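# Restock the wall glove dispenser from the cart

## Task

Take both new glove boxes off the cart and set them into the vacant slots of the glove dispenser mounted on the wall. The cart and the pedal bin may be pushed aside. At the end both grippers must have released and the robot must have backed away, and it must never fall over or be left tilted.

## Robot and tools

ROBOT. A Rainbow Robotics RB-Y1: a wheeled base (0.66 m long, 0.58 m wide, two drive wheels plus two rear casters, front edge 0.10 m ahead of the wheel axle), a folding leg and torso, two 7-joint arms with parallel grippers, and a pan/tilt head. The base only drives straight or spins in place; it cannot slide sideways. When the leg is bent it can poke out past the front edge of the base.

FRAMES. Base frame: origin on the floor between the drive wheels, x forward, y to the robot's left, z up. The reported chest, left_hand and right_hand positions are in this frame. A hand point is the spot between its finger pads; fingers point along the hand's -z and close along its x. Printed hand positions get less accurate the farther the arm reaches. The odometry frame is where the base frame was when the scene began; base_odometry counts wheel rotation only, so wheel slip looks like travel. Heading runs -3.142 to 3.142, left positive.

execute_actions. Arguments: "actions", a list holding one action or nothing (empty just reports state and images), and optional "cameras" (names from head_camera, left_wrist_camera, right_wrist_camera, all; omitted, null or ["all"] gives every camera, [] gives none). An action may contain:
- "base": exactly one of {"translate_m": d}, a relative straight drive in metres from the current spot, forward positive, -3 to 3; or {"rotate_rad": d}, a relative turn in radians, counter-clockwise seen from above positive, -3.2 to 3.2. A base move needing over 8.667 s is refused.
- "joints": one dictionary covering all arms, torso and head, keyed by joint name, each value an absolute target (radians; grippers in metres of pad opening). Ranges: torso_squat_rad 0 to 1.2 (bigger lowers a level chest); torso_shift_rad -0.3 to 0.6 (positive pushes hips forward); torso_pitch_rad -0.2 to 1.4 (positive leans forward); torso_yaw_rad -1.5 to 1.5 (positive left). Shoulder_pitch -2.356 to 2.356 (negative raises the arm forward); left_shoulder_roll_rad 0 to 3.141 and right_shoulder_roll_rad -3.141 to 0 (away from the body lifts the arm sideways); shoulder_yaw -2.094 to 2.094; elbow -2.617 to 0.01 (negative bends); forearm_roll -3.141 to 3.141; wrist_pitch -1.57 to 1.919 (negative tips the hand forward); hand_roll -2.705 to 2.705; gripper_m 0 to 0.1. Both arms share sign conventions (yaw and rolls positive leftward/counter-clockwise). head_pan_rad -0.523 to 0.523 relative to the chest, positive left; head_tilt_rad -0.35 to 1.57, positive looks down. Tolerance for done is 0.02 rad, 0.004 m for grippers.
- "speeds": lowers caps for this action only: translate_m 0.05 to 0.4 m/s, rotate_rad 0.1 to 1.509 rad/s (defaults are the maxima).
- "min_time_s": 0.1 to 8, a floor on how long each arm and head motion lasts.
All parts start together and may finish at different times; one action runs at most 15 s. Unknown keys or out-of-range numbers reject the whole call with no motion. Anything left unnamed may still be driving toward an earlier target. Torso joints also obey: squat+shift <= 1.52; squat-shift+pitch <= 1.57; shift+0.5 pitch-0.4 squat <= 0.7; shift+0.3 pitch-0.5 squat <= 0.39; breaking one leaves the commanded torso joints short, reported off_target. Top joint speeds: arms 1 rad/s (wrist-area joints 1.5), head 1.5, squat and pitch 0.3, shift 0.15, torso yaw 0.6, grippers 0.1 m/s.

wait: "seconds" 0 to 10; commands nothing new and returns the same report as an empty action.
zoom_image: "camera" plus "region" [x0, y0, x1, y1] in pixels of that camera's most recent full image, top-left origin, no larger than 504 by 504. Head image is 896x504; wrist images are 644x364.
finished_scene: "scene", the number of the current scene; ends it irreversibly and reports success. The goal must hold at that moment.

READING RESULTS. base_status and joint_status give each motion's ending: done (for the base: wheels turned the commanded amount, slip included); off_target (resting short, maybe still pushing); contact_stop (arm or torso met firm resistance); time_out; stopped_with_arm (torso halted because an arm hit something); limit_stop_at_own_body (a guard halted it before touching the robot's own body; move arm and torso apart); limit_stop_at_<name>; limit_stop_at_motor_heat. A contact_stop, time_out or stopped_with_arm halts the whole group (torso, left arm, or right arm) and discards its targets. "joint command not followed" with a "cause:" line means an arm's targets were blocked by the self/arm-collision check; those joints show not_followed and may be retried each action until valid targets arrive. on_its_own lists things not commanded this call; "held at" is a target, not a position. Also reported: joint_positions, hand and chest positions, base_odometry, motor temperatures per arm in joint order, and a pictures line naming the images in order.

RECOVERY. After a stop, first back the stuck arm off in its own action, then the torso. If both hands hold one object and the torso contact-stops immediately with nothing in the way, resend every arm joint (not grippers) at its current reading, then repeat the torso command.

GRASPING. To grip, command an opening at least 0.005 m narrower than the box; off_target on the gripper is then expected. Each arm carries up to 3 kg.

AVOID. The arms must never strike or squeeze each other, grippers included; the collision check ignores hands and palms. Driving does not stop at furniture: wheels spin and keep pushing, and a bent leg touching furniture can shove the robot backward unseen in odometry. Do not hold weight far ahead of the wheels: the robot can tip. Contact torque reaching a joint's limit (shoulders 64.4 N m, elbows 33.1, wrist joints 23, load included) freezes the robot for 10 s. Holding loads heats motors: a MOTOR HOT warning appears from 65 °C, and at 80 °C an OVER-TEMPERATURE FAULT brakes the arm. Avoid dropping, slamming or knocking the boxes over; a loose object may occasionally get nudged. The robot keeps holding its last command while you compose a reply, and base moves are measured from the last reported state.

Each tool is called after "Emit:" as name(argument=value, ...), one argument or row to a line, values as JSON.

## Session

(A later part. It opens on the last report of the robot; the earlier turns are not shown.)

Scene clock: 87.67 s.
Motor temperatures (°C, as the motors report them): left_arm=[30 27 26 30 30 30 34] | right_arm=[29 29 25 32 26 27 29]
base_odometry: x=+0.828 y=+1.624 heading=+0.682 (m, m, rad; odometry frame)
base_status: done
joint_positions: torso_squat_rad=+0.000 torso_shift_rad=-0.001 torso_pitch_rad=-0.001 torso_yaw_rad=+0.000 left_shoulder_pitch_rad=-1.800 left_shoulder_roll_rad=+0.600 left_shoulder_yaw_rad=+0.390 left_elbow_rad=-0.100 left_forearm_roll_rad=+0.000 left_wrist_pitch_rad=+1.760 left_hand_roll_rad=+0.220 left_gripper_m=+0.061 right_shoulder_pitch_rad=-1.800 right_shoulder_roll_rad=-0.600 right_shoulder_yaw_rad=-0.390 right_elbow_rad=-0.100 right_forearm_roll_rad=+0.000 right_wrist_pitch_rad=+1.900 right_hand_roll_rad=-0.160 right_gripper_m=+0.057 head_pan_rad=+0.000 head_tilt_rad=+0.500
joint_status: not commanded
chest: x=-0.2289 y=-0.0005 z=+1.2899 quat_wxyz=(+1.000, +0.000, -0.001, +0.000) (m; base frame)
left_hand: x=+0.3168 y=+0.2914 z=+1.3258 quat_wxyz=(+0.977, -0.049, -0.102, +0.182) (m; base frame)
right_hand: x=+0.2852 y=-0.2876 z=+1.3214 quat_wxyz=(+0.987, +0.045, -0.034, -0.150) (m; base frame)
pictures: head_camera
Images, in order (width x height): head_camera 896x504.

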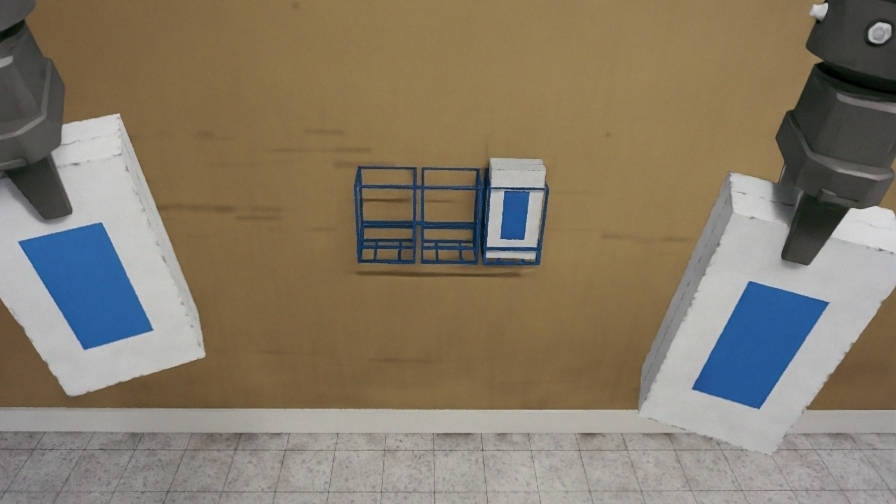

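Emit:
execute_actions(
  actions=[
    {"base":{"translate_m":0.68},"joints":{"left_shoulder_roll_rad":0.22,"left_wrist_pitch_rad":1.8,"left_shoulder_yaw_rad":0.38,"left_hand_roll_rad":0.19,"right_shoulder_roll_rad":-1.2,"right_shoulder_pitch_rad":-1.57,"right_wrist_pitch_rad":1.85,"head_tilt_rad":0.75},"min_time_s":2},
  ],
)

Scene clock: 93.30 s.
Motor temperatures (°C, as the motors report them): left_arm=[30 27 26 30 30 30 34] | right_arm=[29 29 25 32 26 27 29]
base_odometry: x=+1.356 y=+2.053 heading=+0.682 (m, m, rad; odometry frame)
base_status: done
joint_positions: torso_squat_rad=+0.000 torso_shift_rad=-0.001 torso_pitch_rad=-0.001 torso_yaw_rad=+0.000 left_shoulder_pitch_rad=-1.800 left_shoulder_roll_rad=+0.220 left_shoulder_yaw_rad=+0.380 left_elbow_rad=-0.100 left_forearm_roll_rad=+0.000 left_wrist_pitch_rad=+1.800 left_hand_roll_rad=+0.190 left_gripper_m=+0.061 right_shoulder_pitch_rad=-1.570 right_shoulder_roll_rad=-1.200 right_shoulder_yaw_rad=-0.390 right_elbow_rad=-0.100 right_forearm_roll_rad=+0.000 right_wrist_pitch_rad=+1.850 right_hand_roll_rad=-0.160 right_gripper_m=+0.057 head_pan_rad=+0.000 head_tilt_rad=+0.750
joint_status: all done
chest: x=-0.2290 y=-0.0005 z=+1.2899 quat_wxyz=(+1.000, +0.000, -0.001, +0.000) (m; base frame)
left_hand: x=+0.2912 y=+0.1131 z=+1.2548 quat_wxyz=(+1.000, -0.003, -0.020, -0.006) (m; base frame)
right_hand: x=+0.1532 y=-0.5849 z=+1.3046 quat_wxyz=(+0.887, +0.058, -0.062, -0.454) (m; base frame)
pictures: head_camera, left_wrist_camera, right_wrist_camera
Images, in order (width x height): head_camera 896x504, left_wrist_camera 644x364, right_wrist_camera 644x364.

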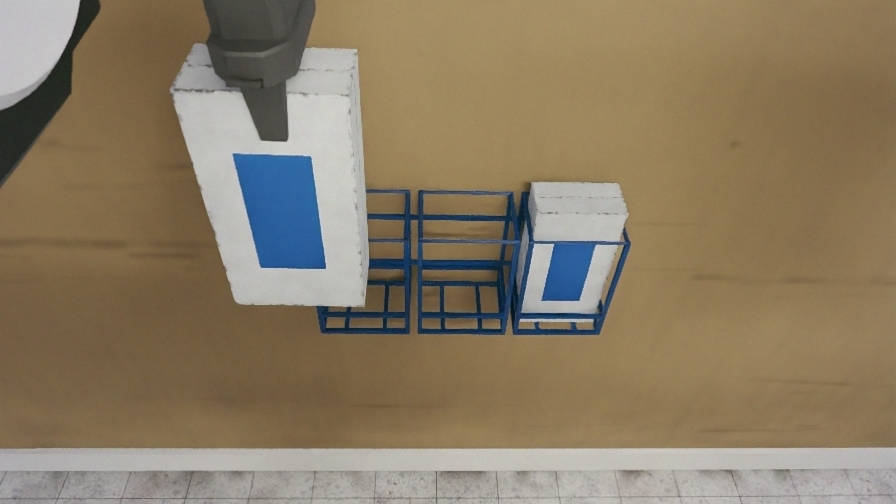

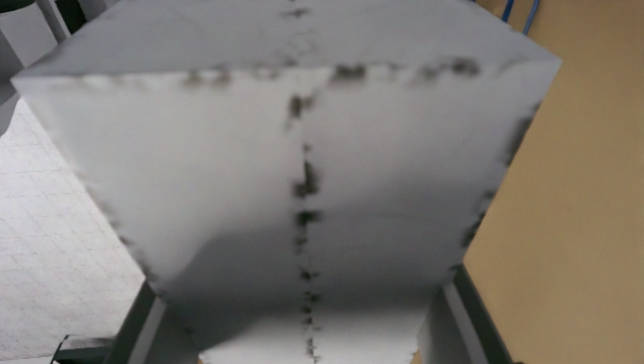

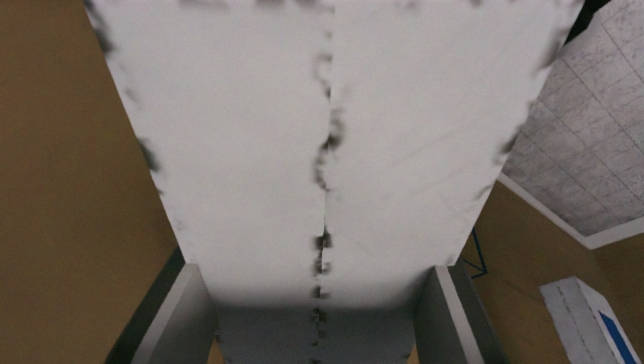

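Emit:
execute_actions(
  actions=[
    {"base":{"translate_m":0.18},"joints":{"left_shoulder_roll_rad":0.18,"left_hand_roll_rad":0.24,"left_wrist_pitch_rad":1.8,"torso_squat_rad":0.4,"head_tilt_rad":0.85}},
  ],
  cameras=["head_camera","left_wrist_camera"],
)

Scene clock: 98.50 s.
Motor temperatures (°C, as the motors report them): left_arm=[31 27 26 31 30 30 34] | right_arm=[29 29 25 32 26 27 29]
base_odometry: x=+1.496 y=+2.167 heading=+0.683 (m, m, rad; odometry frame)
base_status: done
joint_positions: torso_squat_rad=+0.400 torso_shift_rad=-0.001 torso_pitch_rad=-0.001 torso_yaw_rad=+0.000 left_shoulder_pitch_rad=-1.800 left_shoulder_roll_rad=+0.180 left_shoulder_yaw_rad=+0.380 left_elbow_rad=-0.100 left_forearm_roll_rad=+0.000 left_wrist_pitch_rad=+1.800 left_hand_roll_rad=+0.240 left_gripper_m=+0.061 right_shoulder_pitch_rad=-1.570 right_shoulder_roll_rad=-1.200 right_shoulder_yaw_rad=-0.390 right_elbow_rad=-0.100 right_forearm_roll_rad=+0.000 right_wrist_pitch_rad=+1.850 right_hand_roll_rad=-0.160 right_gripper_m=+0.057 head_pan_rad=+0.000 head_tilt_rad=+0.850
joint_status: all done
chest: x=-0.2290 y=-0.0005 z=+1.2347 quat_wxyz=(+1.000, +0.000, -0.001, +0.000) (m; base frame)
left_hand: x=+0.2853 y=+0.0952 z=+1.1916 quat_wxyz=(+1.000, +0.001, -0.013, +0.001) (m; base frame)
right_hand: x=+0.1531 y=-0.5849 z=+1.2494 quat_wxyz=(+0.887, +0.058, -0.063, -0.454) (m; base frame)
pictures: head_camera, left_wrist_camera
Images, in order (width x height): head_camera 896x504, left_wrist_camera 644x364.

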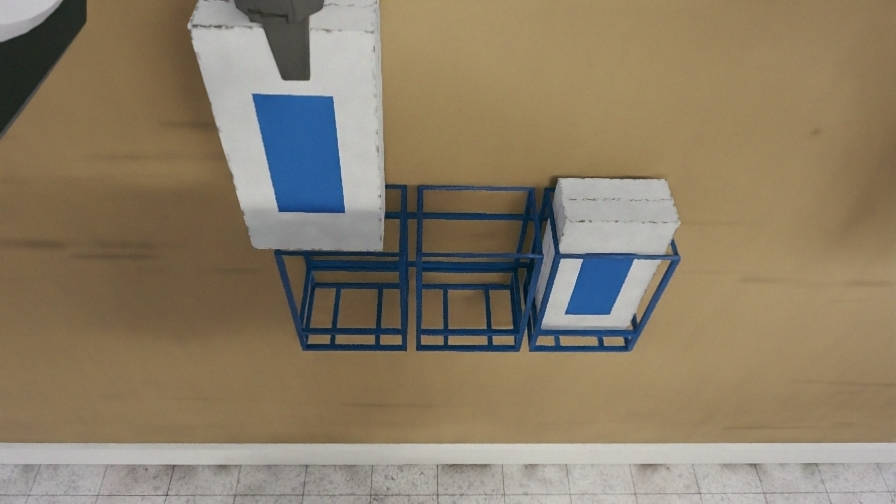

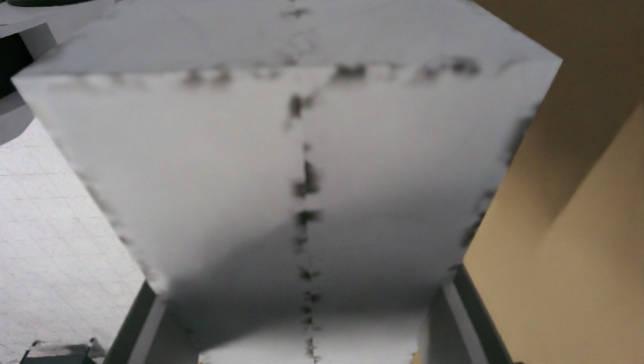

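Emit:
execute_actions(
  actions=[
    {"base":{"translate_m":0.047},"joints":{"left_shoulder_roll_rad":0.2,"left_shoulder_yaw_rad":0.43,"torso_squat_rad":0.52}},
  ],
  cameras=["head_camera","left_wrist_camera"],
)

Scene clock: 102.13 s.
Motor temperatures (°C, as the motors report them): left_arm=[31 27 26 31 30 30 34] | right_arm=[28 29 25 32 26 27 29]
base_odometry: x=+1.533 y=+2.196 heading=+0.683 (m, m, rad; odometry frame)
base_status: done
joint_positions: torso_squat_rad=+0.520 torso_shift_rad=-0.001 torso_pitch_rad=-0.001 torso_yaw_rad=+0.000 left_shoulder_pitch_rad=-1.800 left_shoulder_roll_rad=+0.200 left_shoulder_yaw_rad=+0.430 left_elbow_rad=-0.100 left_forearm_roll_rad=+0.000 left_wrist_pitch_rad=+1.800 left_hand_roll_rad=+0.240 left_gripper_m=+0.061 right_shoulder_pitch_rad=-1.570 right_shoulder_roll_rad=-1.200 right_shoulder_yaw_rad=-0.390 right_elbow_rad=-0.100 right_forearm_roll_rad=+0.000 right_wrist_pitch_rad=+1.850 right_hand_roll_rad=-0.160 right_gripper_m=+0.057 head_pan_rad=+0.000 head_tilt_rad=+0.850
joint_status: all done
chest: x=-0.2289 y=-0.0004 z=+1.1974 quat_wxyz=(+1.000, +0.000, -0.001, +0.000) (m; base frame)
left_hand: x=+0.2862 y=+0.0942 z=+1.1587 quat_wxyz=(+1.000, -0.025, -0.011, +0.006) (m; base frame)
right_hand: x=+0.1532 y=-0.5849 z=+1.2121 quat_wxyz=(+0.887, +0.058, -0.062, -0.454) (m; base frame)
pictures: head_camera, left_wrist_camera
Images, in order (width x height): head_camera 896x504, left_wrist_camera 644x364.

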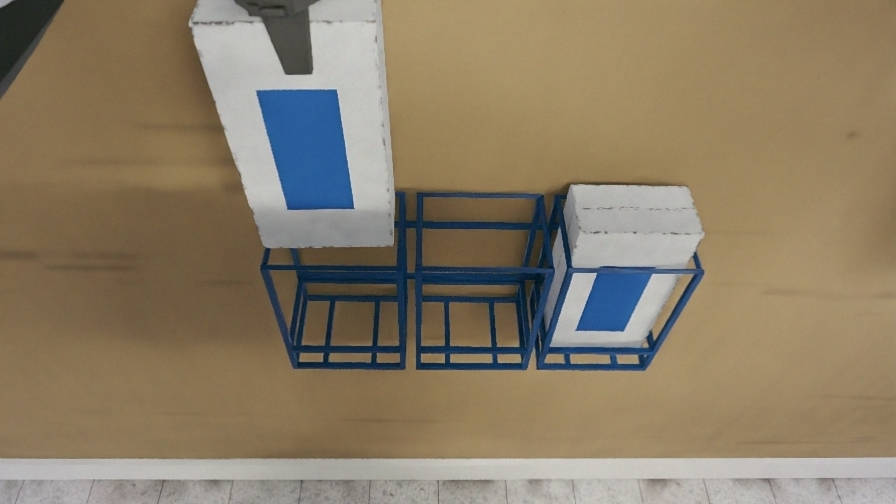

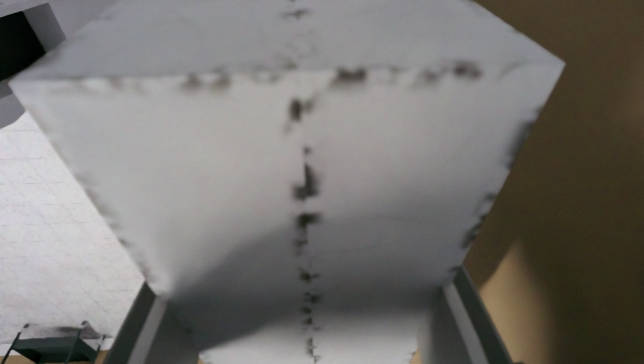

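Emit:
execute_actions(
  actions=[
    {"joints":{"left_shoulder_roll_rad":0.192,"torso_squat_rad":0.6}},
  ],
  cameras=["head_camera"],
)

Scene clock: 104.10 s.
Motor temperatures (°C, as the motors report them): left_arm=[31 27 26 31 30 30 34] | right_arm=[28 29 25 32 26 27 29]
base_odometry: x=+1.533 y=+2.196 heading=+0.683 (m, m, rad; odometry frame)
base_status: not commanded
joint_positions: torso_squat_rad=+0.600 torso_shift_rad=-0.001 torso_pitch_rad=-0.001 torso_yaw_rad=+0.000 left_shoulder_pitch_rad=-1.800 left_shoulder_roll_rad=+0.192 left_shoulder_yaw_rad=+0.430 left_elbow_rad=-0.100 left_forearm_roll_rad=+0.000 left_wrist_pitch_rad=+1.800 left_hand_roll_rad=+0.240 left_gripper_m=+0.061 right_shoulder_pitch_rad=-1.570 right_shoulder_roll_rad=-1.200 right_shoulder_yaw_rad=-0.390 right_elbow_rad=-0.100 right_forearm_roll_rad=+0.000 right_wrist_pitch_rad=+1.850 right_hand_roll_rad=-0.160 right_gripper_m=+0.057 head_pan_rad=+0.000 head_tilt_rad=+0.850
joint_status: all done
chest: x=-0.2289 y=-0.0004 z=+1.1677 quat_wxyz=(+1.000, +0.000, -0.001, +0.000) (m; base frame)
left_hand: x=+0.2849 y=+0.0908 z=+1.1273 quat_wxyz=(+1.000, -0.025, -0.009, +0.002) (m; base frame)
right_hand: x=+0.1532 y=-0.5849 z=+1.1824 quat_wxyz=(+0.887, +0.058, -0.063, -0.454) (m; base frame)
pictures: head_camera
Images, in order (width x height): head_camera 896x504.

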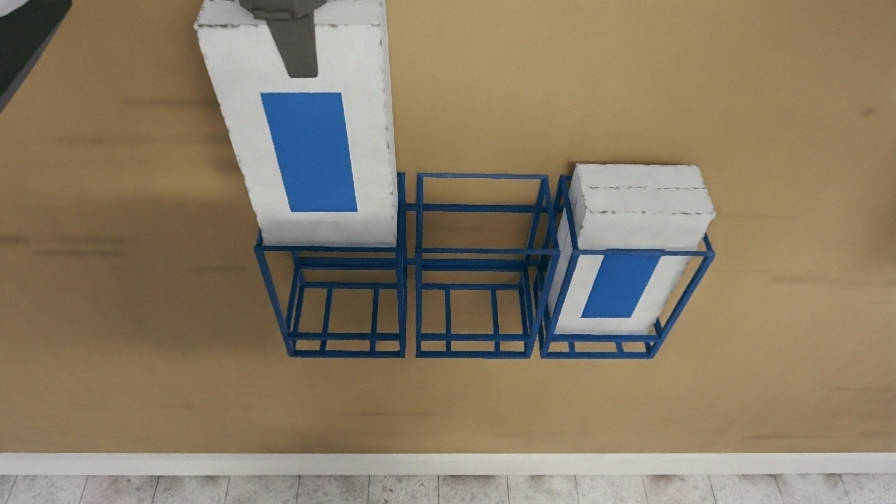

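Emit:
execute_actions(
  actions=[
    {"joints":{"torso_squat_rad":0.7}},
  ],
  cameras=["head_camera"],
)

Emit:
execute_actions(
  actions=[
    {"joints":{"torso_squat_rad":0.92}},
  ],
  cameras=["head_camera","left_wrist_camera"],
)

Scene clock: 107.17 s.
Motor temperatures (°C, as the motors report them): left_arm=[31 27 26 31 30 30 34] | right_arm=[28 29 25 32 26 27 29]
base_odometry: x=+1.533 y=+2.196 heading=+0.683 (m, m, rad; odometry frame)
base_status: not commanded
joint_positions: torso_squat_rad=+0.700 torso_shift_rad=-0.001 torso_pitch_rad=-0.001 torso_yaw_rad=+0.000 left_shoulder_pitch_rad=-1.800 left_shoulder_roll_rad=+0.192 left_shoulder_yaw_rad=+0.430 left_elbow_rad=-0.100 left_forearm_roll_rad=+0.000 left_wrist_pitch_rad=+1.800 left_hand_roll_rad=+0.240 left_gripper_m=+0.061 right_shoulder_pitch_rad=-1.570 right_shoulder_roll_rad=-1.200 right_shoulder_yaw_rad=-0.390 right_elbow_rad=-0.100 right_forearm_roll_rad=+0.000 right_wrist_pitch_rad=+1.850 right_hand_roll_rad=-0.160 right_gripper_m=+0.057 head_pan_rad=+0.000 head_tilt_rad=+0.850
joint_status: all done
chest: x=-0.2289 y=-0.0004 z=+1.1253 quat_wxyz=(+1.000, +0.000, -0.001, +0.000) (m; base frame)
left_hand: x=+0.2850 y=+0.0908 z=+1.0850 quat_wxyz=(+1.000, -0.025, -0.009, +0.002) (m; base frame)
right_hand: x=+0.1532 y=-0.5849 z=+1.1400 quat_wxyz=(+0.887, +0.058, -0.063, -0.454) (m; base frame)
pictures: head_camera
Images, in order (width x height): head_camera 896x504.

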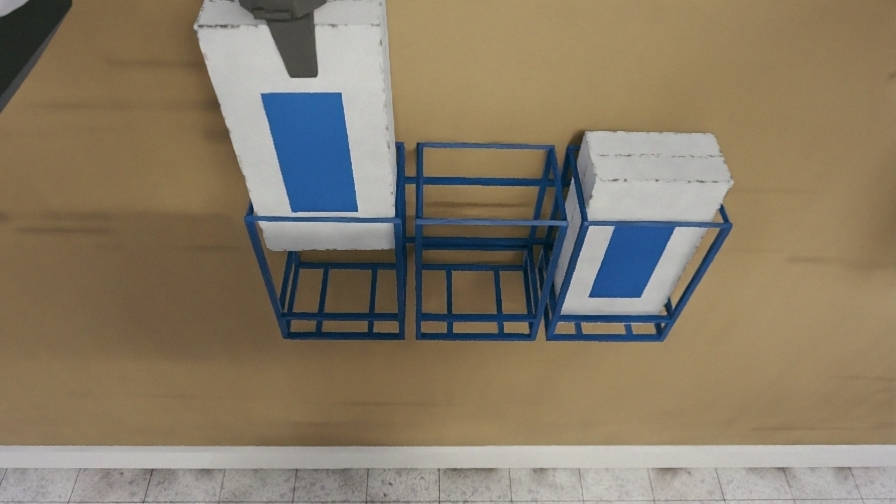

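Scene clock: 108.67 s.
Motor temperatures (°C, as the motors report them): left_arm=[31 27 26 31 30 30 34] | right_arm=[28 29 25 32 26 27 29]
base_odometry: x=+1.533 y=+2.196 heading=+0.683 (m, m, rad; odometry frame)
base_status: not commanded
joint_positions: torso_squat_rad=+0.920 torso_shift_rad=-0.001 torso_pitch_rad=-0.001 torso_yaw_rad=+0.000 left_shoulder_pitch_rad=-1.800 left_shoulder_roll_rad=+0.192 left_shoulder_yaw_rad=+0.430 left_elbow_rad=-0.100 left_forearm_roll_rad=+0.000 left_wrist_pitch_rad=+1.800 left_hand_roll_rad=+0.240 left_gripper_m=+0.061 right_shoulder_pitch_rad=-1.570 right_shoulder_roll_rad=-1.200 right_shoulder_yaw_rad=-0.390 right_elbow_rad=-0.100 right_forearm_roll_rad=+0.000 right_wrist_pitch_rad=+1.850 right_hand_roll_rad=-0.160 right_gripper_m=+0.057 head_pan_rad=+0.000 head_tilt_rad=+0.850
joint_status: all done
chest: x=-0.2288 y=-0.0003 z=+1.0140 quat_wxyz=(+1.000, +0.000, -0.001, +0.000) (m; base frame)
left_hand: x=+0.2851 y=+0.0909 z=+0.9737 quat_wxyz=(+1.000, -0.025, -0.009, +0.002) (m; base frame)
right_hand: x=+0.1533 y=-0.5848 z=+1.0287 quat_wxyz=(+0.887, +0.058, -0.063, -0.454) (m; base frame)
pictures: head_camera, left_wrist_camera
Images, in order (width x height): head_camera 896x504, left_wrist_camera 644x364.

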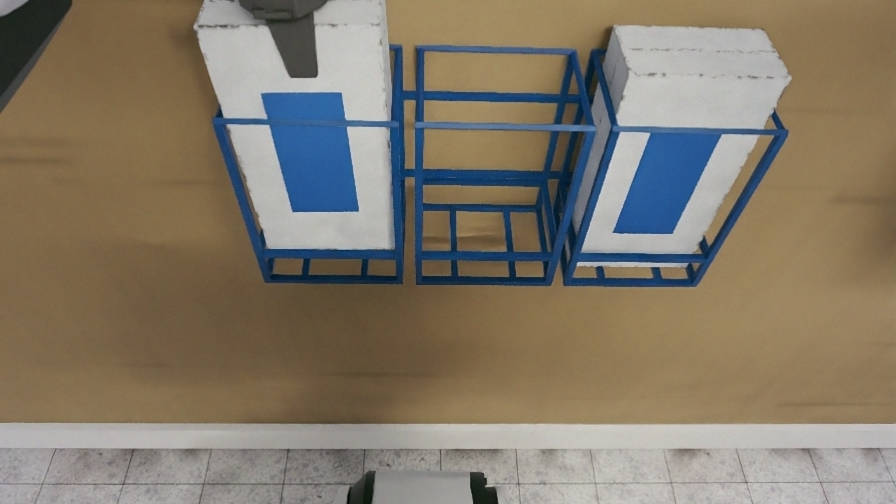

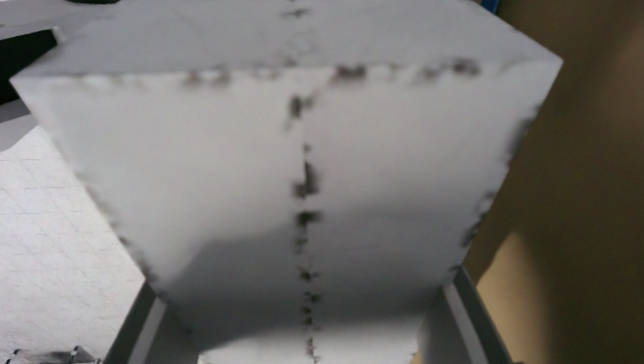

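Emit:
execute_actions(
  actions=[
    {"joints":{"torso_squat_rad":0.96}},
  ],
  cameras=[],
)

Emit:
execute_actions(
  actions=[
    {"joints":{"left_gripper_m":0.075}},
  ],
  cameras=[],
)

Emit:
execute_actions(
  actions=[
    {"joints":{"torso_squat_rad":0.4}},
  ],
  cameras=[],
)

Emit:
execute_actions(
  actions=[
    {"base":{"translate_m":-0.03},"joints":{"torso_yaw_rad":0.18,"head_pan_rad":-0.18,"left_shoulder_roll_rad":1.2,"left_shoulder_pitch_rad":-1.57,"right_shoulder_roll_rad":-0.27,"right_shoulder_pitch_rad":-1.8,"right_wrist_pitch_rad":1.88,"right_hand_roll_rad":-0.34},"min_time_s":2},
  ],
  cameras=["head_camera"],
)

Scene clock: 113.10 s.
Motor temperatures (°C, as the motors report them): left_arm=[31 27 26 31 30 30 34] | right_arm=[28 29 25 32 26 27 29]
base_odometry: x=+1.533 y=+2.196 heading=+0.683 (m, m, rad; odometry frame)
base_status: not commanded
joint_positions: torso_squat_rad=+0.960 torso_shift_rad=-0.001 torso_pitch_rad=-0.001 torso_yaw_rad=+0.000 left_shoulder_pitch_rad=-1.800 left_shoulder_roll_rad=+0.192 left_shoulder_yaw_rad=+0.430 left_elbow_rad=-0.100 left_forearm_roll_rad=+0.000 left_wrist_pitch_rad=+1.800 left_hand_roll_rad=+0.240 left_gripper_m=+0.061 right_shoulder_pitch_rad=-1.570 right_shoulder_roll_rad=-1.200 right_shoulder_yaw_rad=-0.390 right_elbow_rad=-0.100 right_forearm_roll_rad=+0.000 right_wrist_pitch_rad=+1.850 right_hand_roll_rad=-0.160 right_gripper_m=+0.057 head_pan_rad=+0.000 head_tilt_rad=+0.850
joint_status: all done
chest: x=-0.2288 y=-0.0003 z=+0.9914 quat_wxyz=(+1.000, +0.000, -0.001, +0.000) (m; base frame)
left_hand: x=+0.2851 y=+0.0909 z=+0.9511 quat_wxyz=(+1.000, -0.025, -0.009, +0.002) (m; base frame)
right_hand: x=+0.1533 y=-0.5848 z=+1.0061 quat_wxyz=(+0.887, +0.058, -0.063, -0.454) (m; base frame)
pictures: none
No camera images: the call's "cameras" was empty. Leave "cameras" out to get every camera's image.

Scene clock: 113.83 s.
Motor temperatures (°C, as the motors report them): left_arm=[31 27 26 31 30 30 34] | right_arm=[28 29 25 32 26 27 29]
base_odometry: x=+1.533 y=+2.196 heading=+0.683 (m, m, rad; odometry frame)
base_status: not commanded
joint_positions: torso_squat_rad=+0.960 torso_shift_rad=-0.001 torso_pitch_rad=-0.001 torso_yaw_rad=+0.000 left_shoulder_pitch_rad=-1.800 left_shoulder_roll_rad=+0.192 left_shoulder_yaw_rad=+0.430 left_elbow_rad=-0.100 left_forearm_roll_rad=+0.000 left_wrist_pitch_rad=+1.800 left_hand_roll_rad=+0.240 left_gripper_m=+0.075 right_shoulder_pitch_rad=-1.570 right_shoulder_roll_rad=-1.200 right_shoulder_yaw_rad=-0.390 right_elbow_rad=-0.100 right_forearm_roll_rad=+0.000 right_wrist_pitch_rad=+1.850 right_hand_roll_rad=-0.160 right_gripper_m=+0.057 head_pan_rad=+0.000 head_tilt_rad=+0.850
joint_status: all done
chest: x=-0.2288 y=-0.0003 z=+0.9914 quat_wxyz=(+1.000, +0.000, -0.001, +0.000) (m; base frame)
left_hand: x=+0.2851 y=+0.0909 z=+0.9511 quat_wxyz=(+1.000, -0.025, -0.009, +0.002) (m; base frame)
right_hand: x=+0.1533 y=-0.5848 z=+1.0061 quat_wxyz=(+0.887, +0.058, -0.063, -0.454) (m; base frame)
pictures: none
No camera images: the call's "cameras" was empty. Leave "cameras" out to get every camera's image.

Scene clock: 116.47 s.
Motor temperatures (°C, as the motors report them): left_arm=[31 28 26 31 30 30 34] | right_arm=[28 29 25 32 26 27 29]
base_odometry: x=+1.533 y=+2.196 heading=+0.683 (m, m, rad; odometry frame)
base_status: not commanded
joint_positions: torso_squat_rad=+0.400 torso_shift_rad=-0.001 torso_pitch_rad=-0.001 torso_yaw_rad=+0.000 left_shoulder_pitch_rad=-1.800 left_shoulder_roll_rad=+0.192 left_shoulder_yaw_rad=+0.430 left_elbow_rad=-0.100 left_forearm_roll_rad=+0.000 left_wrist_pitch_rad=+1.800 left_hand_roll_rad=+0.240 left_gripper_m=+0.075 right_shoulder_pitch_rad=-1.570 right_shoulder_roll_rad=-1.200 right_shoulder_yaw_rad=-0.390 right_elbow_rad=-0.100 right_forearm_roll_rad=+0.000 right_wrist_pitch_rad=+1.850 right_hand_roll_rad=-0.160 right_gripper_m=+0.057 head_pan_rad=+0.000 head_tilt_rad=+0.850
joint_status: all done
chest: x=-0.2290 y=-0.0005 z=+1.2347 quat_wxyz=(+1.000, +0.000, -0.001, +0.000) (m; base frame)
left_hand: x=+0.2849 y=+0.0907 z=+1.1945 quat_wxyz=(+1.000, -0.025, -0.010, +0.002) (m; base frame)
right_hand: x=+0.1531 y=-0.5850 z=+1.2493 quat_wxyz=(+0.887, +0.058, -0.062, -0.454) (m; base frame)
pictures: none
No camera images: the call's "cameras" was empty. Leave "cameras" out to get every camera's image.

Scene clock: 118.77 s.
Motor temperatures (°C, as the motors report them): left_arm=[31 28 26 31 30 30 34] | right_arm=[28 29 25 32 26 27 29]
base_odometry: x=+1.509 y=+2.177 heading=+0.682 (m, m, rad; odometry frame)
base_status: done
joint_positions: torso_squat_rad=+0.401 torso_shift_rad=-0.003 torso_pitch_rad=-0.005 torso_yaw_rad=+0.179 left_shoulder_pitch_rad=-1.570 left_shoulder_roll_rad=+1.200 left_shoulder_yaw_rad=+0.430 left_elbow_rad=-0.100 left_forearm_roll_rad=+0.000 left_wrist_pitch_rad=+1.800 left_hand_roll_rad=+0.240 left_gripper_m=+0.075 right_shoulder_pitch_rad=-1.687 right_shoulder_roll_rad=-0.721 right_shoulder_yaw_rad=-0.389 right_elbow_rad=-0.099 right_forearm_roll_rad=+0.002 right_wrist_pitch_rad=+1.869 right_hand_roll_rad=-0.254 right_gripper_m=+0.057 head_pan_rad=-0.180 head_tilt_rad=+0.850
joint_status: right_shoulder_pitch_rad contact_stop_at_right_shoulder_roll_rad (moved -0.117 of -0.230); right_shoulder_roll_rad contact_stop (moved +0.479 of +0.930); right_hand_roll_rad contact_stop_at_right_shoulder_roll_rad (moved -0.094 of -0.180); the others done
on_its_own: right_shoulder_pitch_rad is held at -1.688, not at your -1.800, since a contact_stop; right_shoulder_roll_rad is held at -0.717, not at your -0.270, since a contact_stop; right_hand_roll_rad is held at -0.254, not at your -0.340, since a contact_stop
chest: x=-0.2317 y=-0.0008 z=+1.2345 quat_wxyz=(+0.996, +0.000, -0.003, +0.089) (m; base frame)
left_hand: x=+0.0534 y=+0.6472 z=+1.2536 quat_wxyz=(+0.819, -0.066, -0.098, +0.561) (m; base frame)
right_hand: x=+0.3257 y=-0.2706 z=+1.2331 quat_wxyz=(+0.981, +0.049, -0.014, -0.185) (m; base frame)
pictures: head_camera
Images, in order (width x height): head_camera 896x504.

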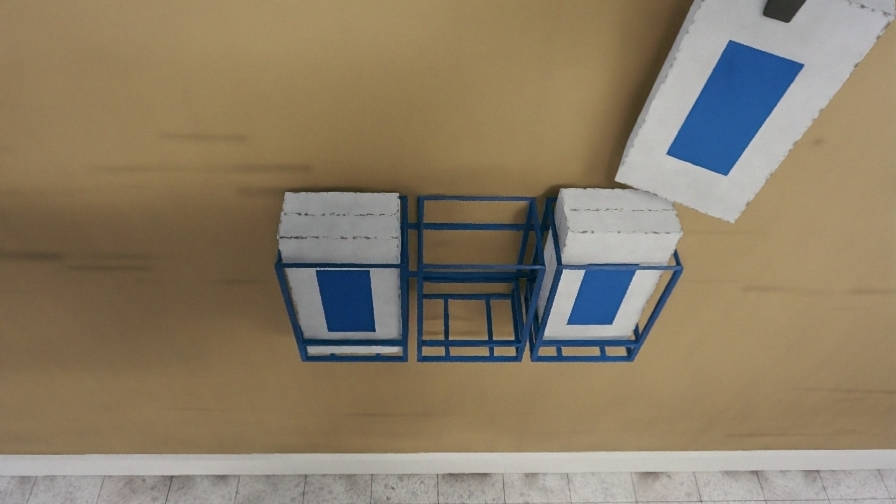

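Emit:
execute_actions(
  actions=[
    {"base":{"translate_m":-0.07},"joints":{"torso_squat_rad":0.25}},
  ],
  cameras=[],
)

Emit:
execute_actions(
  actions=[
    {"joints":{"right_shoulder_roll_rad":-0.27,"right_shoulder_pitch_rad":-1.8,"right_wrist_pitch_rad":1.88,"right_hand_roll_rad":-0.34}},
  ],
  cameras=[],
)

Emit:
execute_actions(
  actions=[
    {"base":{"translate_m":0.08},"joints":{"torso_squat_rad":0.4}},
  ],
  cameras=["head_camera","right_wrist_camera"],
)

Scene clock: 123.53 s.
Motor temperatures (°C, as the motors report them): left_arm=[31 27 26 31 30 30 34] | right_arm=[28 29 25 32 26 28 29]
base_odometry: x=+1.455 y=+2.133 heading=+0.683 (m, m, rad; odometry frame)
base_status: done
joint_positions: torso_squat_rad=+0.250 torso_shift_rad=-0.001 torso_pitch_rad=-0.001 torso_yaw_rad=+0.180 left_shoulder_pitch_rad=-1.570 left_shoulder_roll_rad=+1.200 left_shoulder_yaw_rad=+0.430 left_elbow_rad=-0.100 left_forearm_roll_rad=+0.000 left_wrist_pitch_rad=+1.800 left_hand_roll_rad=+0.240 left_gripper_m=+0.075 right_shoulder_pitch_rad=-1.687 right_shoulder_roll_rad=-0.717 right_shoulder_yaw_rad=-0.389 right_elbow_rad=-0.100 right_forearm_roll_rad=+0.002 right_wrist_pitch_rad=+1.868 right_hand_roll_rad=-0.254 right_gripper_m=+0.057 head_pan_rad=-0.180 head_tilt_rad=+0.850
joint_status: all done
on_its_own: right_shoulder_pitch_rad is held at -1.688, not at your -1.800, since a contact_stop; right_shoulder_roll_rad is held at -0.717, not at your -0.270, since a contact_stop; right_hand_roll_rad is held at -0.254, not at your -0.340, since a contact_stop
chest: x=-0.2291 y=-0.0005 z=+1.2682 quat_wxyz=(+0.996, +0.000, -0.001, +0.090) (m; base frame)
left_hand: x=+0.0553 y=+0.6478 z=+1.2858 quat_wxyz=(+0.819, -0.064, -0.096, +0.562) (m; base frame)
right_hand: x=+0.3292 y=-0.2678 z=+1.2644 quat_wxyz=(+0.982, +0.048, -0.013, -0.183) (m; base frame)
pictures: none
No camera images: the call's "cameras" was empty. Leave "cameras" out to get every camera's image.

Scene clock: 124.93 s.
Motor temperatures (°C, as the motors report them): left_arm=[30 27 26 31 30 30 34] | right_arm=[28 29 25 32 26 28 29]
base_odometry: x=+1.455 y=+2.133 heading=+0.683 (m, m, rad; odometry frame)
base_status: not commanded
joint_positions: torso_squat_rad=+0.250 torso_shift_rad=-0.001 torso_pitch_rad=-0.001 torso_yaw_rad=+0.180 left_shoulder_pitch_rad=-1.570 left_shoulder_roll_rad=+1.200 left_shoulder_yaw_rad=+0.430 left_elbow_rad=-0.100 left_forearm_roll_rad=+0.000 left_wrist_pitch_rad=+1.800 left_hand_roll_rad=+0.240 left_gripper_m=+0.075 right_shoulder_pitch_rad=-1.800 right_shoulder_roll_rad=-0.270 right_shoulder_yaw_rad=-0.389 right_elbow_rad=-0.100 right_forearm_roll_rad=+0.002 right_wrist_pitch_rad=+1.880 right_hand_roll_rad=-0.340 right_gripper_m=+0.057 head_pan_rad=-0.180 head_tilt_rad=+0.850
joint_status: all done
chest: x=-0.2291 y=-0.0005 z=+1.2682 quat_wxyz=(+0.996, +0.000, -0.001, +0.090) (m; base frame)
left_hand: x=+0.0553 y=+0.6479 z=+1.2858 quat_wxyz=(+0.819, -0.065, -0.096, +0.562) (m; base frame)
right_hand: x=+0.2953 y=-0.0450 z=+1.2425 quat_wxyz=(+1.000, +0.003, +0.013, -0.001) (m; base frame)
pictures: none
No camera images: the call's "cameras" was empty. Leave "cameras" out to get every camera's image.

Scene clock: 126.30 s.
Motor temperatures (°C, as the motors report them): left_arm=[30 27 26 31 30 30 34] | right_arm=[29 29 25 32 26 28 29]
base_odometry: x=+1.517 y=+2.183 heading=+0.683 (m, m, rad; odometry frame)
base_status: done
joint_positions: torso_squat_rad=+0.400 torso_shift_rad=-0.001 torso_pitch_rad=-0.001 torso_yaw_rad=+0.180 left_shoulder_pitch_rad=-1.570 left_shoulder_roll_rad=+1.200 left_shoulder_yaw_rad=+0.430 left_elbow_rad=-0.100 left_forearm_roll_rad=+0.000 left_wrist_pitch_rad=+1.800 left_hand_roll_rad=+0.240 left_gripper_m=+0.075 right_shoulder_pitch_rad=-1.800 right_shoulder_roll_rad=-0.270 right_shoulder_yaw_rad=-0.389 right_elbow_rad=-0.100 right_forearm_roll_rad=+0.002 right_wrist_pitch_rad=+1.880 right_hand_roll_rad=-0.340 right_gripper_m=+0.057 head_pan_rad=-0.180 head_tilt_rad=+0.850
joint_status: all done
chest: x=-0.2290 y=-0.0005 z=+1.2347 quat_wxyz=(+0.996, +0.000, -0.001, +0.090) (m; base frame)
left_hand: x=+0.0554 y=+0.6479 z=+1.2522 quat_wxyz=(+0.819, -0.065, -0.096, +0.562) (m; base frame)
right_hand: x=+0.2953 y=-0.0450 z=+1.2091 quat_wxyz=(+1.000, +0.003, +0.013, -0.001) (m; base frame)
pictures: head_camera, right_wrist_camera
Images, in order (width x height): head_camera 896x504, right_wrist_camera 644x364.

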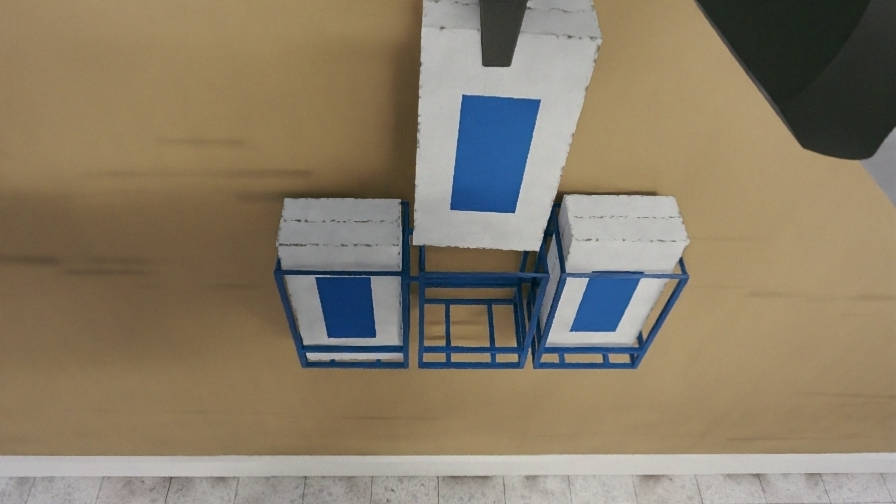

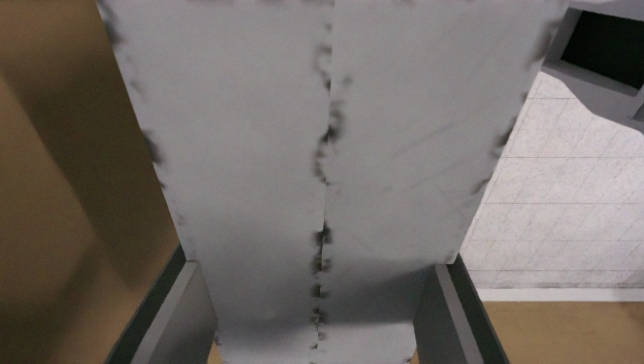

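Emit:
execute_actions(
  actions=[
    {"base":{"translate_m":0.013},"joints":{"torso_squat_rad":0.5,"torso_yaw_rad":0.21,"head_pan_rad":-0.21,"right_shoulder_yaw_rad":-0.335,"right_hand_roll_rad":-0.37}},
  ],
  cameras=["head_camera"],
)

Scene clock: 134.37 s.
Motor temperatures (°C, as the motors report them): left_arm=[30 27 26 31 30 30 34] | right_arm=[29 29 25 32 26 28 29]
base_odometry: x=+1.527 y=+2.192 heading=+0.682 (m, m, rad; odometry frame)
base_status: done
joint_positions: torso_squat_rad=+0.434 torso_shift_rad=-0.005 torso_pitch_rad=-0.011 torso_yaw_rad=+0.188 left_shoulder_pitch_rad=-1.570 left_shoulder_roll_rad=+1.200 left_shoulder_yaw_rad=+0.430 left_elbow_rad=-0.100 left_forearm_roll_rad=+0.000 left_wrist_pitch_rad=+1.800 left_hand_roll_rad=+0.240 left_gripper_m=+0.075 right_shoulder_pitch_rad=-1.801 right_shoulder_roll_rad=-0.270 right_shoulder_yaw_rad=-0.335 right_elbow_rad=-0.100 right_forearm_roll_rad=+0.002 right_wrist_pitch_rad=+1.880 right_hand_roll_rad=-0.370 right_gripper_m=+0.057 head_pan_rad=-0.210 head_tilt_rad=+0.850
joint_status: torso_squat_rad contact_stop (moved +0.034 of +0.100); torso_yaw_rad contact_stop (moved +0.008 of +0.030); the others done
on_its_own: torso_squat_rad is held at +0.434, not at your +0.500, since a contact_stop; torso_yaw_rad is held at +0.188, not at your +0.210, since a contact_stop
chest: x=-0.2348 y=-0.0005 z=+1.2250 quat_wxyz=(+0.996, +0.000, -0.005, +0.094) (m; base frame)
left_hand: x=+0.0445 y=+0.6499 z=+1.2452 quat_wxyz=(+0.817, -0.067, -0.100, +0.565) (m; base frame)
right_hand: x=+0.2939 y=-0.0509 z=+1.2054 quat_wxyz=(+1.000, -0.022, -0.002, -0.017) (m; base frame)
pictures: head_camera
Images, in order (width x height): head_camera 896x504.

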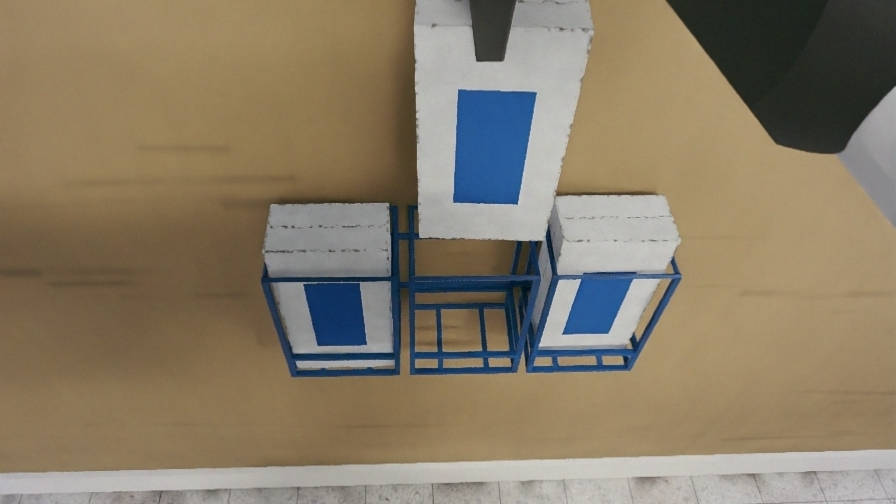

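Emit:
execute_actions(
  actions=[
    {"base":{"translate_m":-0.022},"joints":{"right_wrist_pitch_rad":1.86}},
  ],
  cameras=[],
)

Emit:
execute_actions(
  actions=[
    {"joints":{"torso_squat_rad":0.5,"torso_yaw_rad":0.2,"head_pan_rad":-0.2,"torso_pitch_rad":0,"torso_shift_rad":0,"right_hand_roll_rad":-0.33}},
  ],
  cameras=["head_camera"],
)

Scene clock: 137.57 s.
Motor temperatures (°C, as the motors report them): left_arm=[30 27 26 31 30 30 34] | right_arm=[29 29 25 32 26 28 29]
base_odometry: x=+1.510 y=+2.178 heading=+0.682 (m, m, rad; odometry frame)
base_status: done
joint_positions: torso_squat_rad=+0.434 torso_shift_rad=-0.005 torso_pitch_rad=-0.009 torso_yaw_rad=+0.188 left_shoulder_pitch_rad=-1.570 left_shoulder_roll_rad=+1.200 left_shoulder_yaw_rad=+0.430 left_elbow_rad=-0.100 left_forearm_roll_rad=+0.000 left_wrist_pitch_rad=+1.800 left_hand_roll_rad=+0.240 left_gripper_m=+0.075 right_shoulder_pitch_rad=-1.800 right_shoulder_roll_rad=-0.270 right_shoulder_yaw_rad=-0.335 right_elbow_rad=-0.100 right_forearm_roll_rad=+0.002 right_wrist_pitch_rad=+1.860 right_hand_roll_rad=-0.370 right_gripper_m=+0.057 head_pan_rad=-0.210 head_tilt_rad=+0.850
joint_status: all done
on_its_own: torso_squat_rad is held at +0.434, not at your +0.500, since a contact_stop; torso_yaw_rad is held at +0.188, not at your +0.210, since a contact_stop
chest: x=-0.2341 y=-0.0005 z=+1.2251 quat_wxyz=(+0.996, +0.000, -0.005, +0.094) (m; base frame)
left_hand: x=+0.0451 y=+0.6500 z=+1.2449 quat_wxyz=(+0.817, -0.066, -0.100, +0.565) (m; base frame)
right_hand: x=+0.2988 y=-0.0496 z=+1.2041 quat_wxyz=(+1.000, -0.018, -0.010, -0.017) (m; base frame)
pictures: none
No camera images: the call's "cameras" was empty. Leave "cameras" out to get every camera's image.

Scene clock: 138.53 s.
Motor temperatures (°C, as the motors report them): left_arm=[30 27 26 31 30 30 34] | right_arm=[29 29 25 32 26 28 29]
base_odometry: x=+1.510 y=+2.178 heading=+0.682 (m, m, rad; odometry frame)
base_status: not commanded
joint_positions: torso_squat_rad=+0.500 torso_shift_rad=+0.000 torso_pitch_rad=+0.000 torso_yaw_rad=+0.200 left_shoulder_pitch_rad=-1.570 left_shoulder_roll_rad=+1.200 left_shoulder_yaw_rad=+0.430 left_elbow_rad=-0.100 left_forearm_roll_rad=+0.000 left_wrist_pitch_rad=+1.800 left_hand_roll_rad=+0.240 left_gripper_m=+0.075 right_shoulder_pitch_rad=-1.800 right_shoulder_roll_rad=-0.270 right_shoulder_yaw_rad=-0.335 right_elbow_rad=-0.100 right_forearm_roll_rad=+0.002 right_wrist_pitch_rad=+1.860 right_hand_roll_rad=-0.330 right_gripper_m=+0.057 head_pan_rad=-0.200 head_tilt_rad=+0.850
joint_status: all done
chest: x=-0.2280 y=-0.0005 z=+1.2042 quat_wxyz=(+0.995, +0.000, +0.000, +0.100) (m; base frame)
left_hand: x=+0.0433 y=+0.6535 z=+1.2214 quat_wxyz=(+0.814, -0.063, -0.096, +0.570) (m; base frame)
right_hand: x=+0.3052 y=-0.0430 z=+1.1781 quat_wxyz=(+1.000, -0.019, -0.005, +0.009) (m; base frame)
pictures: head_camera
Images, in order (width x height): head_camera 896x504.

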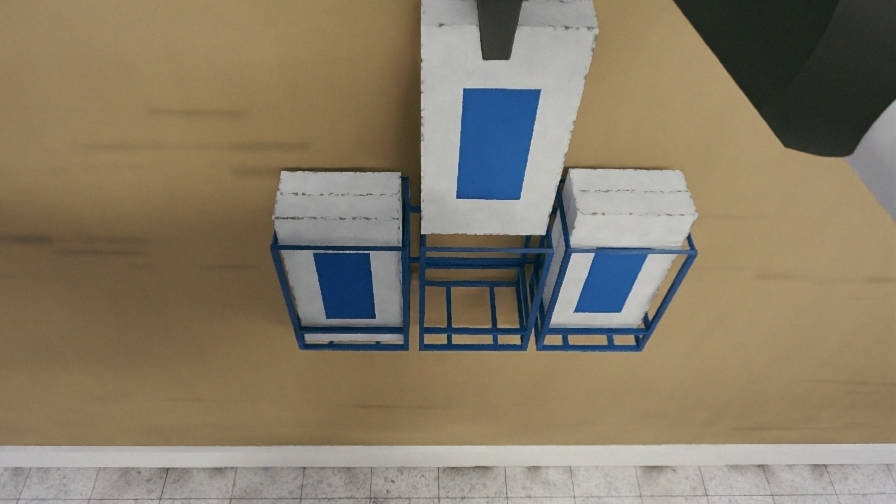

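Emit:
execute_actions(
  actions=[
    {"joints":{"torso_squat_rad":0.56,"right_wrist_pitch_rad":1.83}},
  ],
  cameras=["head_camera"],
)

Emit:
execute_actions(
  actions=[
    {"joints":{"torso_squat_rad":0.61}},
  ],
  cameras=["head_camera"],
)

Scene clock: 141.73 s.
Motor temperatures (°C, as the motors report them): left_arm=[30 27 26 31 30 30 34] | right_arm=[29 29 25 32 26 28 29]
base_odometry: x=+1.510 y=+2.178 heading=+0.682 (m, m, rad; odometry frame)
base_status: not commanded
joint_positions: torso_squat_rad=+0.560 torso_shift_rad=+0.000 torso_pitch_rad=+0.000 torso_yaw_rad=+0.200 left_shoulder_pitch_rad=-1.570 left_shoulder_roll_rad=+1.200 left_shoulder_yaw_rad=+0.430 left_elbow_rad=-0.100 left_forearm_roll_rad=+0.000 left_wrist_pitch_rad=+1.800 left_hand_roll_rad=+0.240 left_gripper_m=+0.075 right_shoulder_pitch_rad=-1.800 right_shoulder_roll_rad=-0.270 right_shoulder_yaw_rad=-0.335 right_elbow_rad=-0.100 right_forearm_roll_rad=+0.002 right_wrist_pitch_rad=+1.830 right_hand_roll_rad=-0.330 right_gripper_m=+0.057 head_pan_rad=-0.200 head_tilt_rad=+0.850
joint_status: all done
chest: x=-0.2280 y=-0.0005 z=+1.1830 quat_wxyz=(+0.995, +0.000, +0.000, +0.100) (m; base frame)
left_hand: x=+0.0433 y=+0.6535 z=+1.2002 quat_wxyz=(+0.814, -0.063, -0.096, +0.570) (m; base frame)
right_hand: x=+0.3117 y=-0.0407 z=+1.1570 quat_wxyz=(+1.000, -0.014, -0.019, +0.009) (m; base frame)
pictures: head_camera
Images, in order (width x height): head_camera 896x504.

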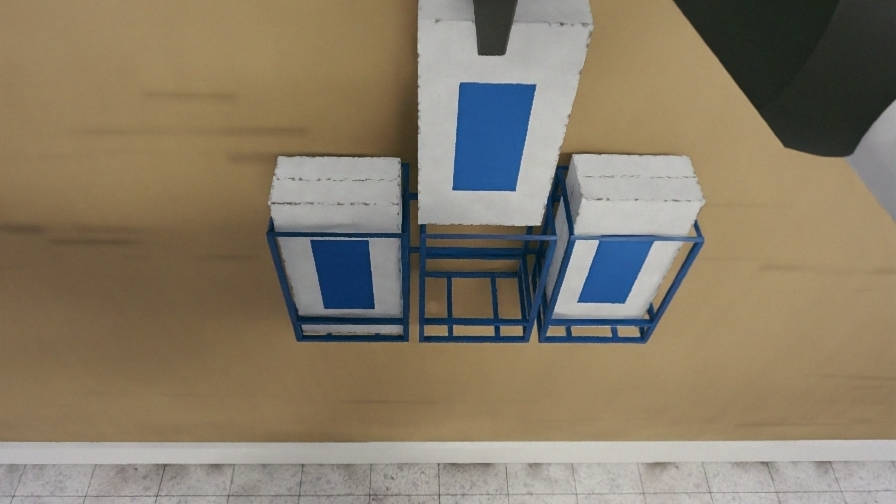

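Scene clock: 142.80 s.
Motor temperatures (°C, as the motors report them): left_arm=[30 27 26 31 30 30 34] | right_arm=[29 29 25 32 26 28 29]
base_odometry: x=+1.510 y=+2.178 heading=+0.682 (m, m, rad; odometry frame)
base_status: not commanded
joint_positions: torso_squat_rad=+0.610 torso_shift_rad=+0.000 torso_pitch_rad=+0.000 torso_yaw_rad=+0.200 left_shoulder_pitch_rad=-1.570 left_shoulder_roll_rad=+1.200 left_shoulder_yaw_rad=+0.430 left_elbow_rad=-0.100 left_forearm_roll_rad=+0.000 left_wrist_pitch_rad=+1.800 left_hand_roll_rad=+0.240 left_gripper_m=+0.075 right_shoulder_pitch_rad=-1.800 right_shoulder_roll_rad=-0.270 right_shoulder_yaw_rad=-0.335 right_elbow_rad=-0.100 right_forearm_roll_rad=+0.002 right_wrist_pitch_rad=+1.830 right_hand_roll_rad=-0.330 right_gripper_m=+0.057 head_pan_rad=-0.200 head_tilt_rad=+0.850
joint_status: all done
chest: x=-0.2280 y=-0.0004 z=+1.1637 quat_wxyz=(+0.995, +0.000, +0.000, +0.100) (m; base frame)
left_hand: x=+0.0433 y=+0.6535 z=+1.1808 quat_wxyz=(+0.814, -0.063, -0.096, +0.570) (m; base frame)
right_hand: x=+0.3118 y=-0.0408 z=+1.1379 quat_wxyz=(+1.000, -0.014, -0.020, +0.009) (m; base frame)
pictures: head_camera
Images, in order (width x height): head_camera 896x504.

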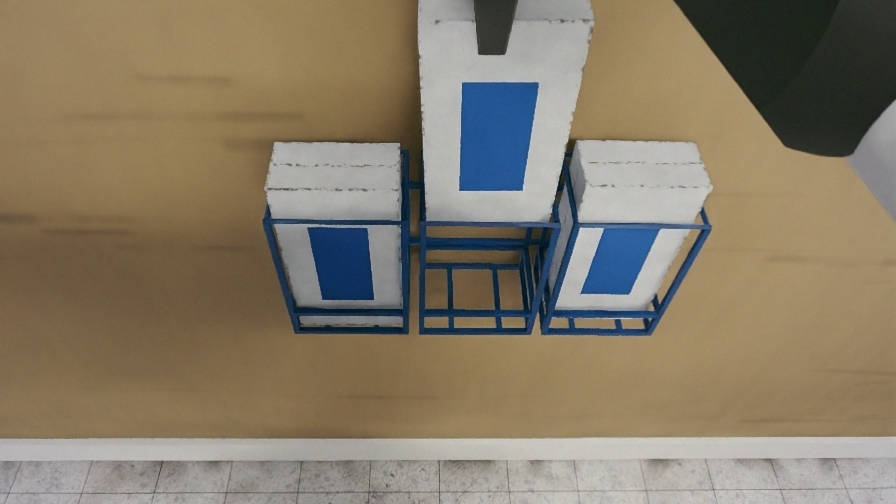

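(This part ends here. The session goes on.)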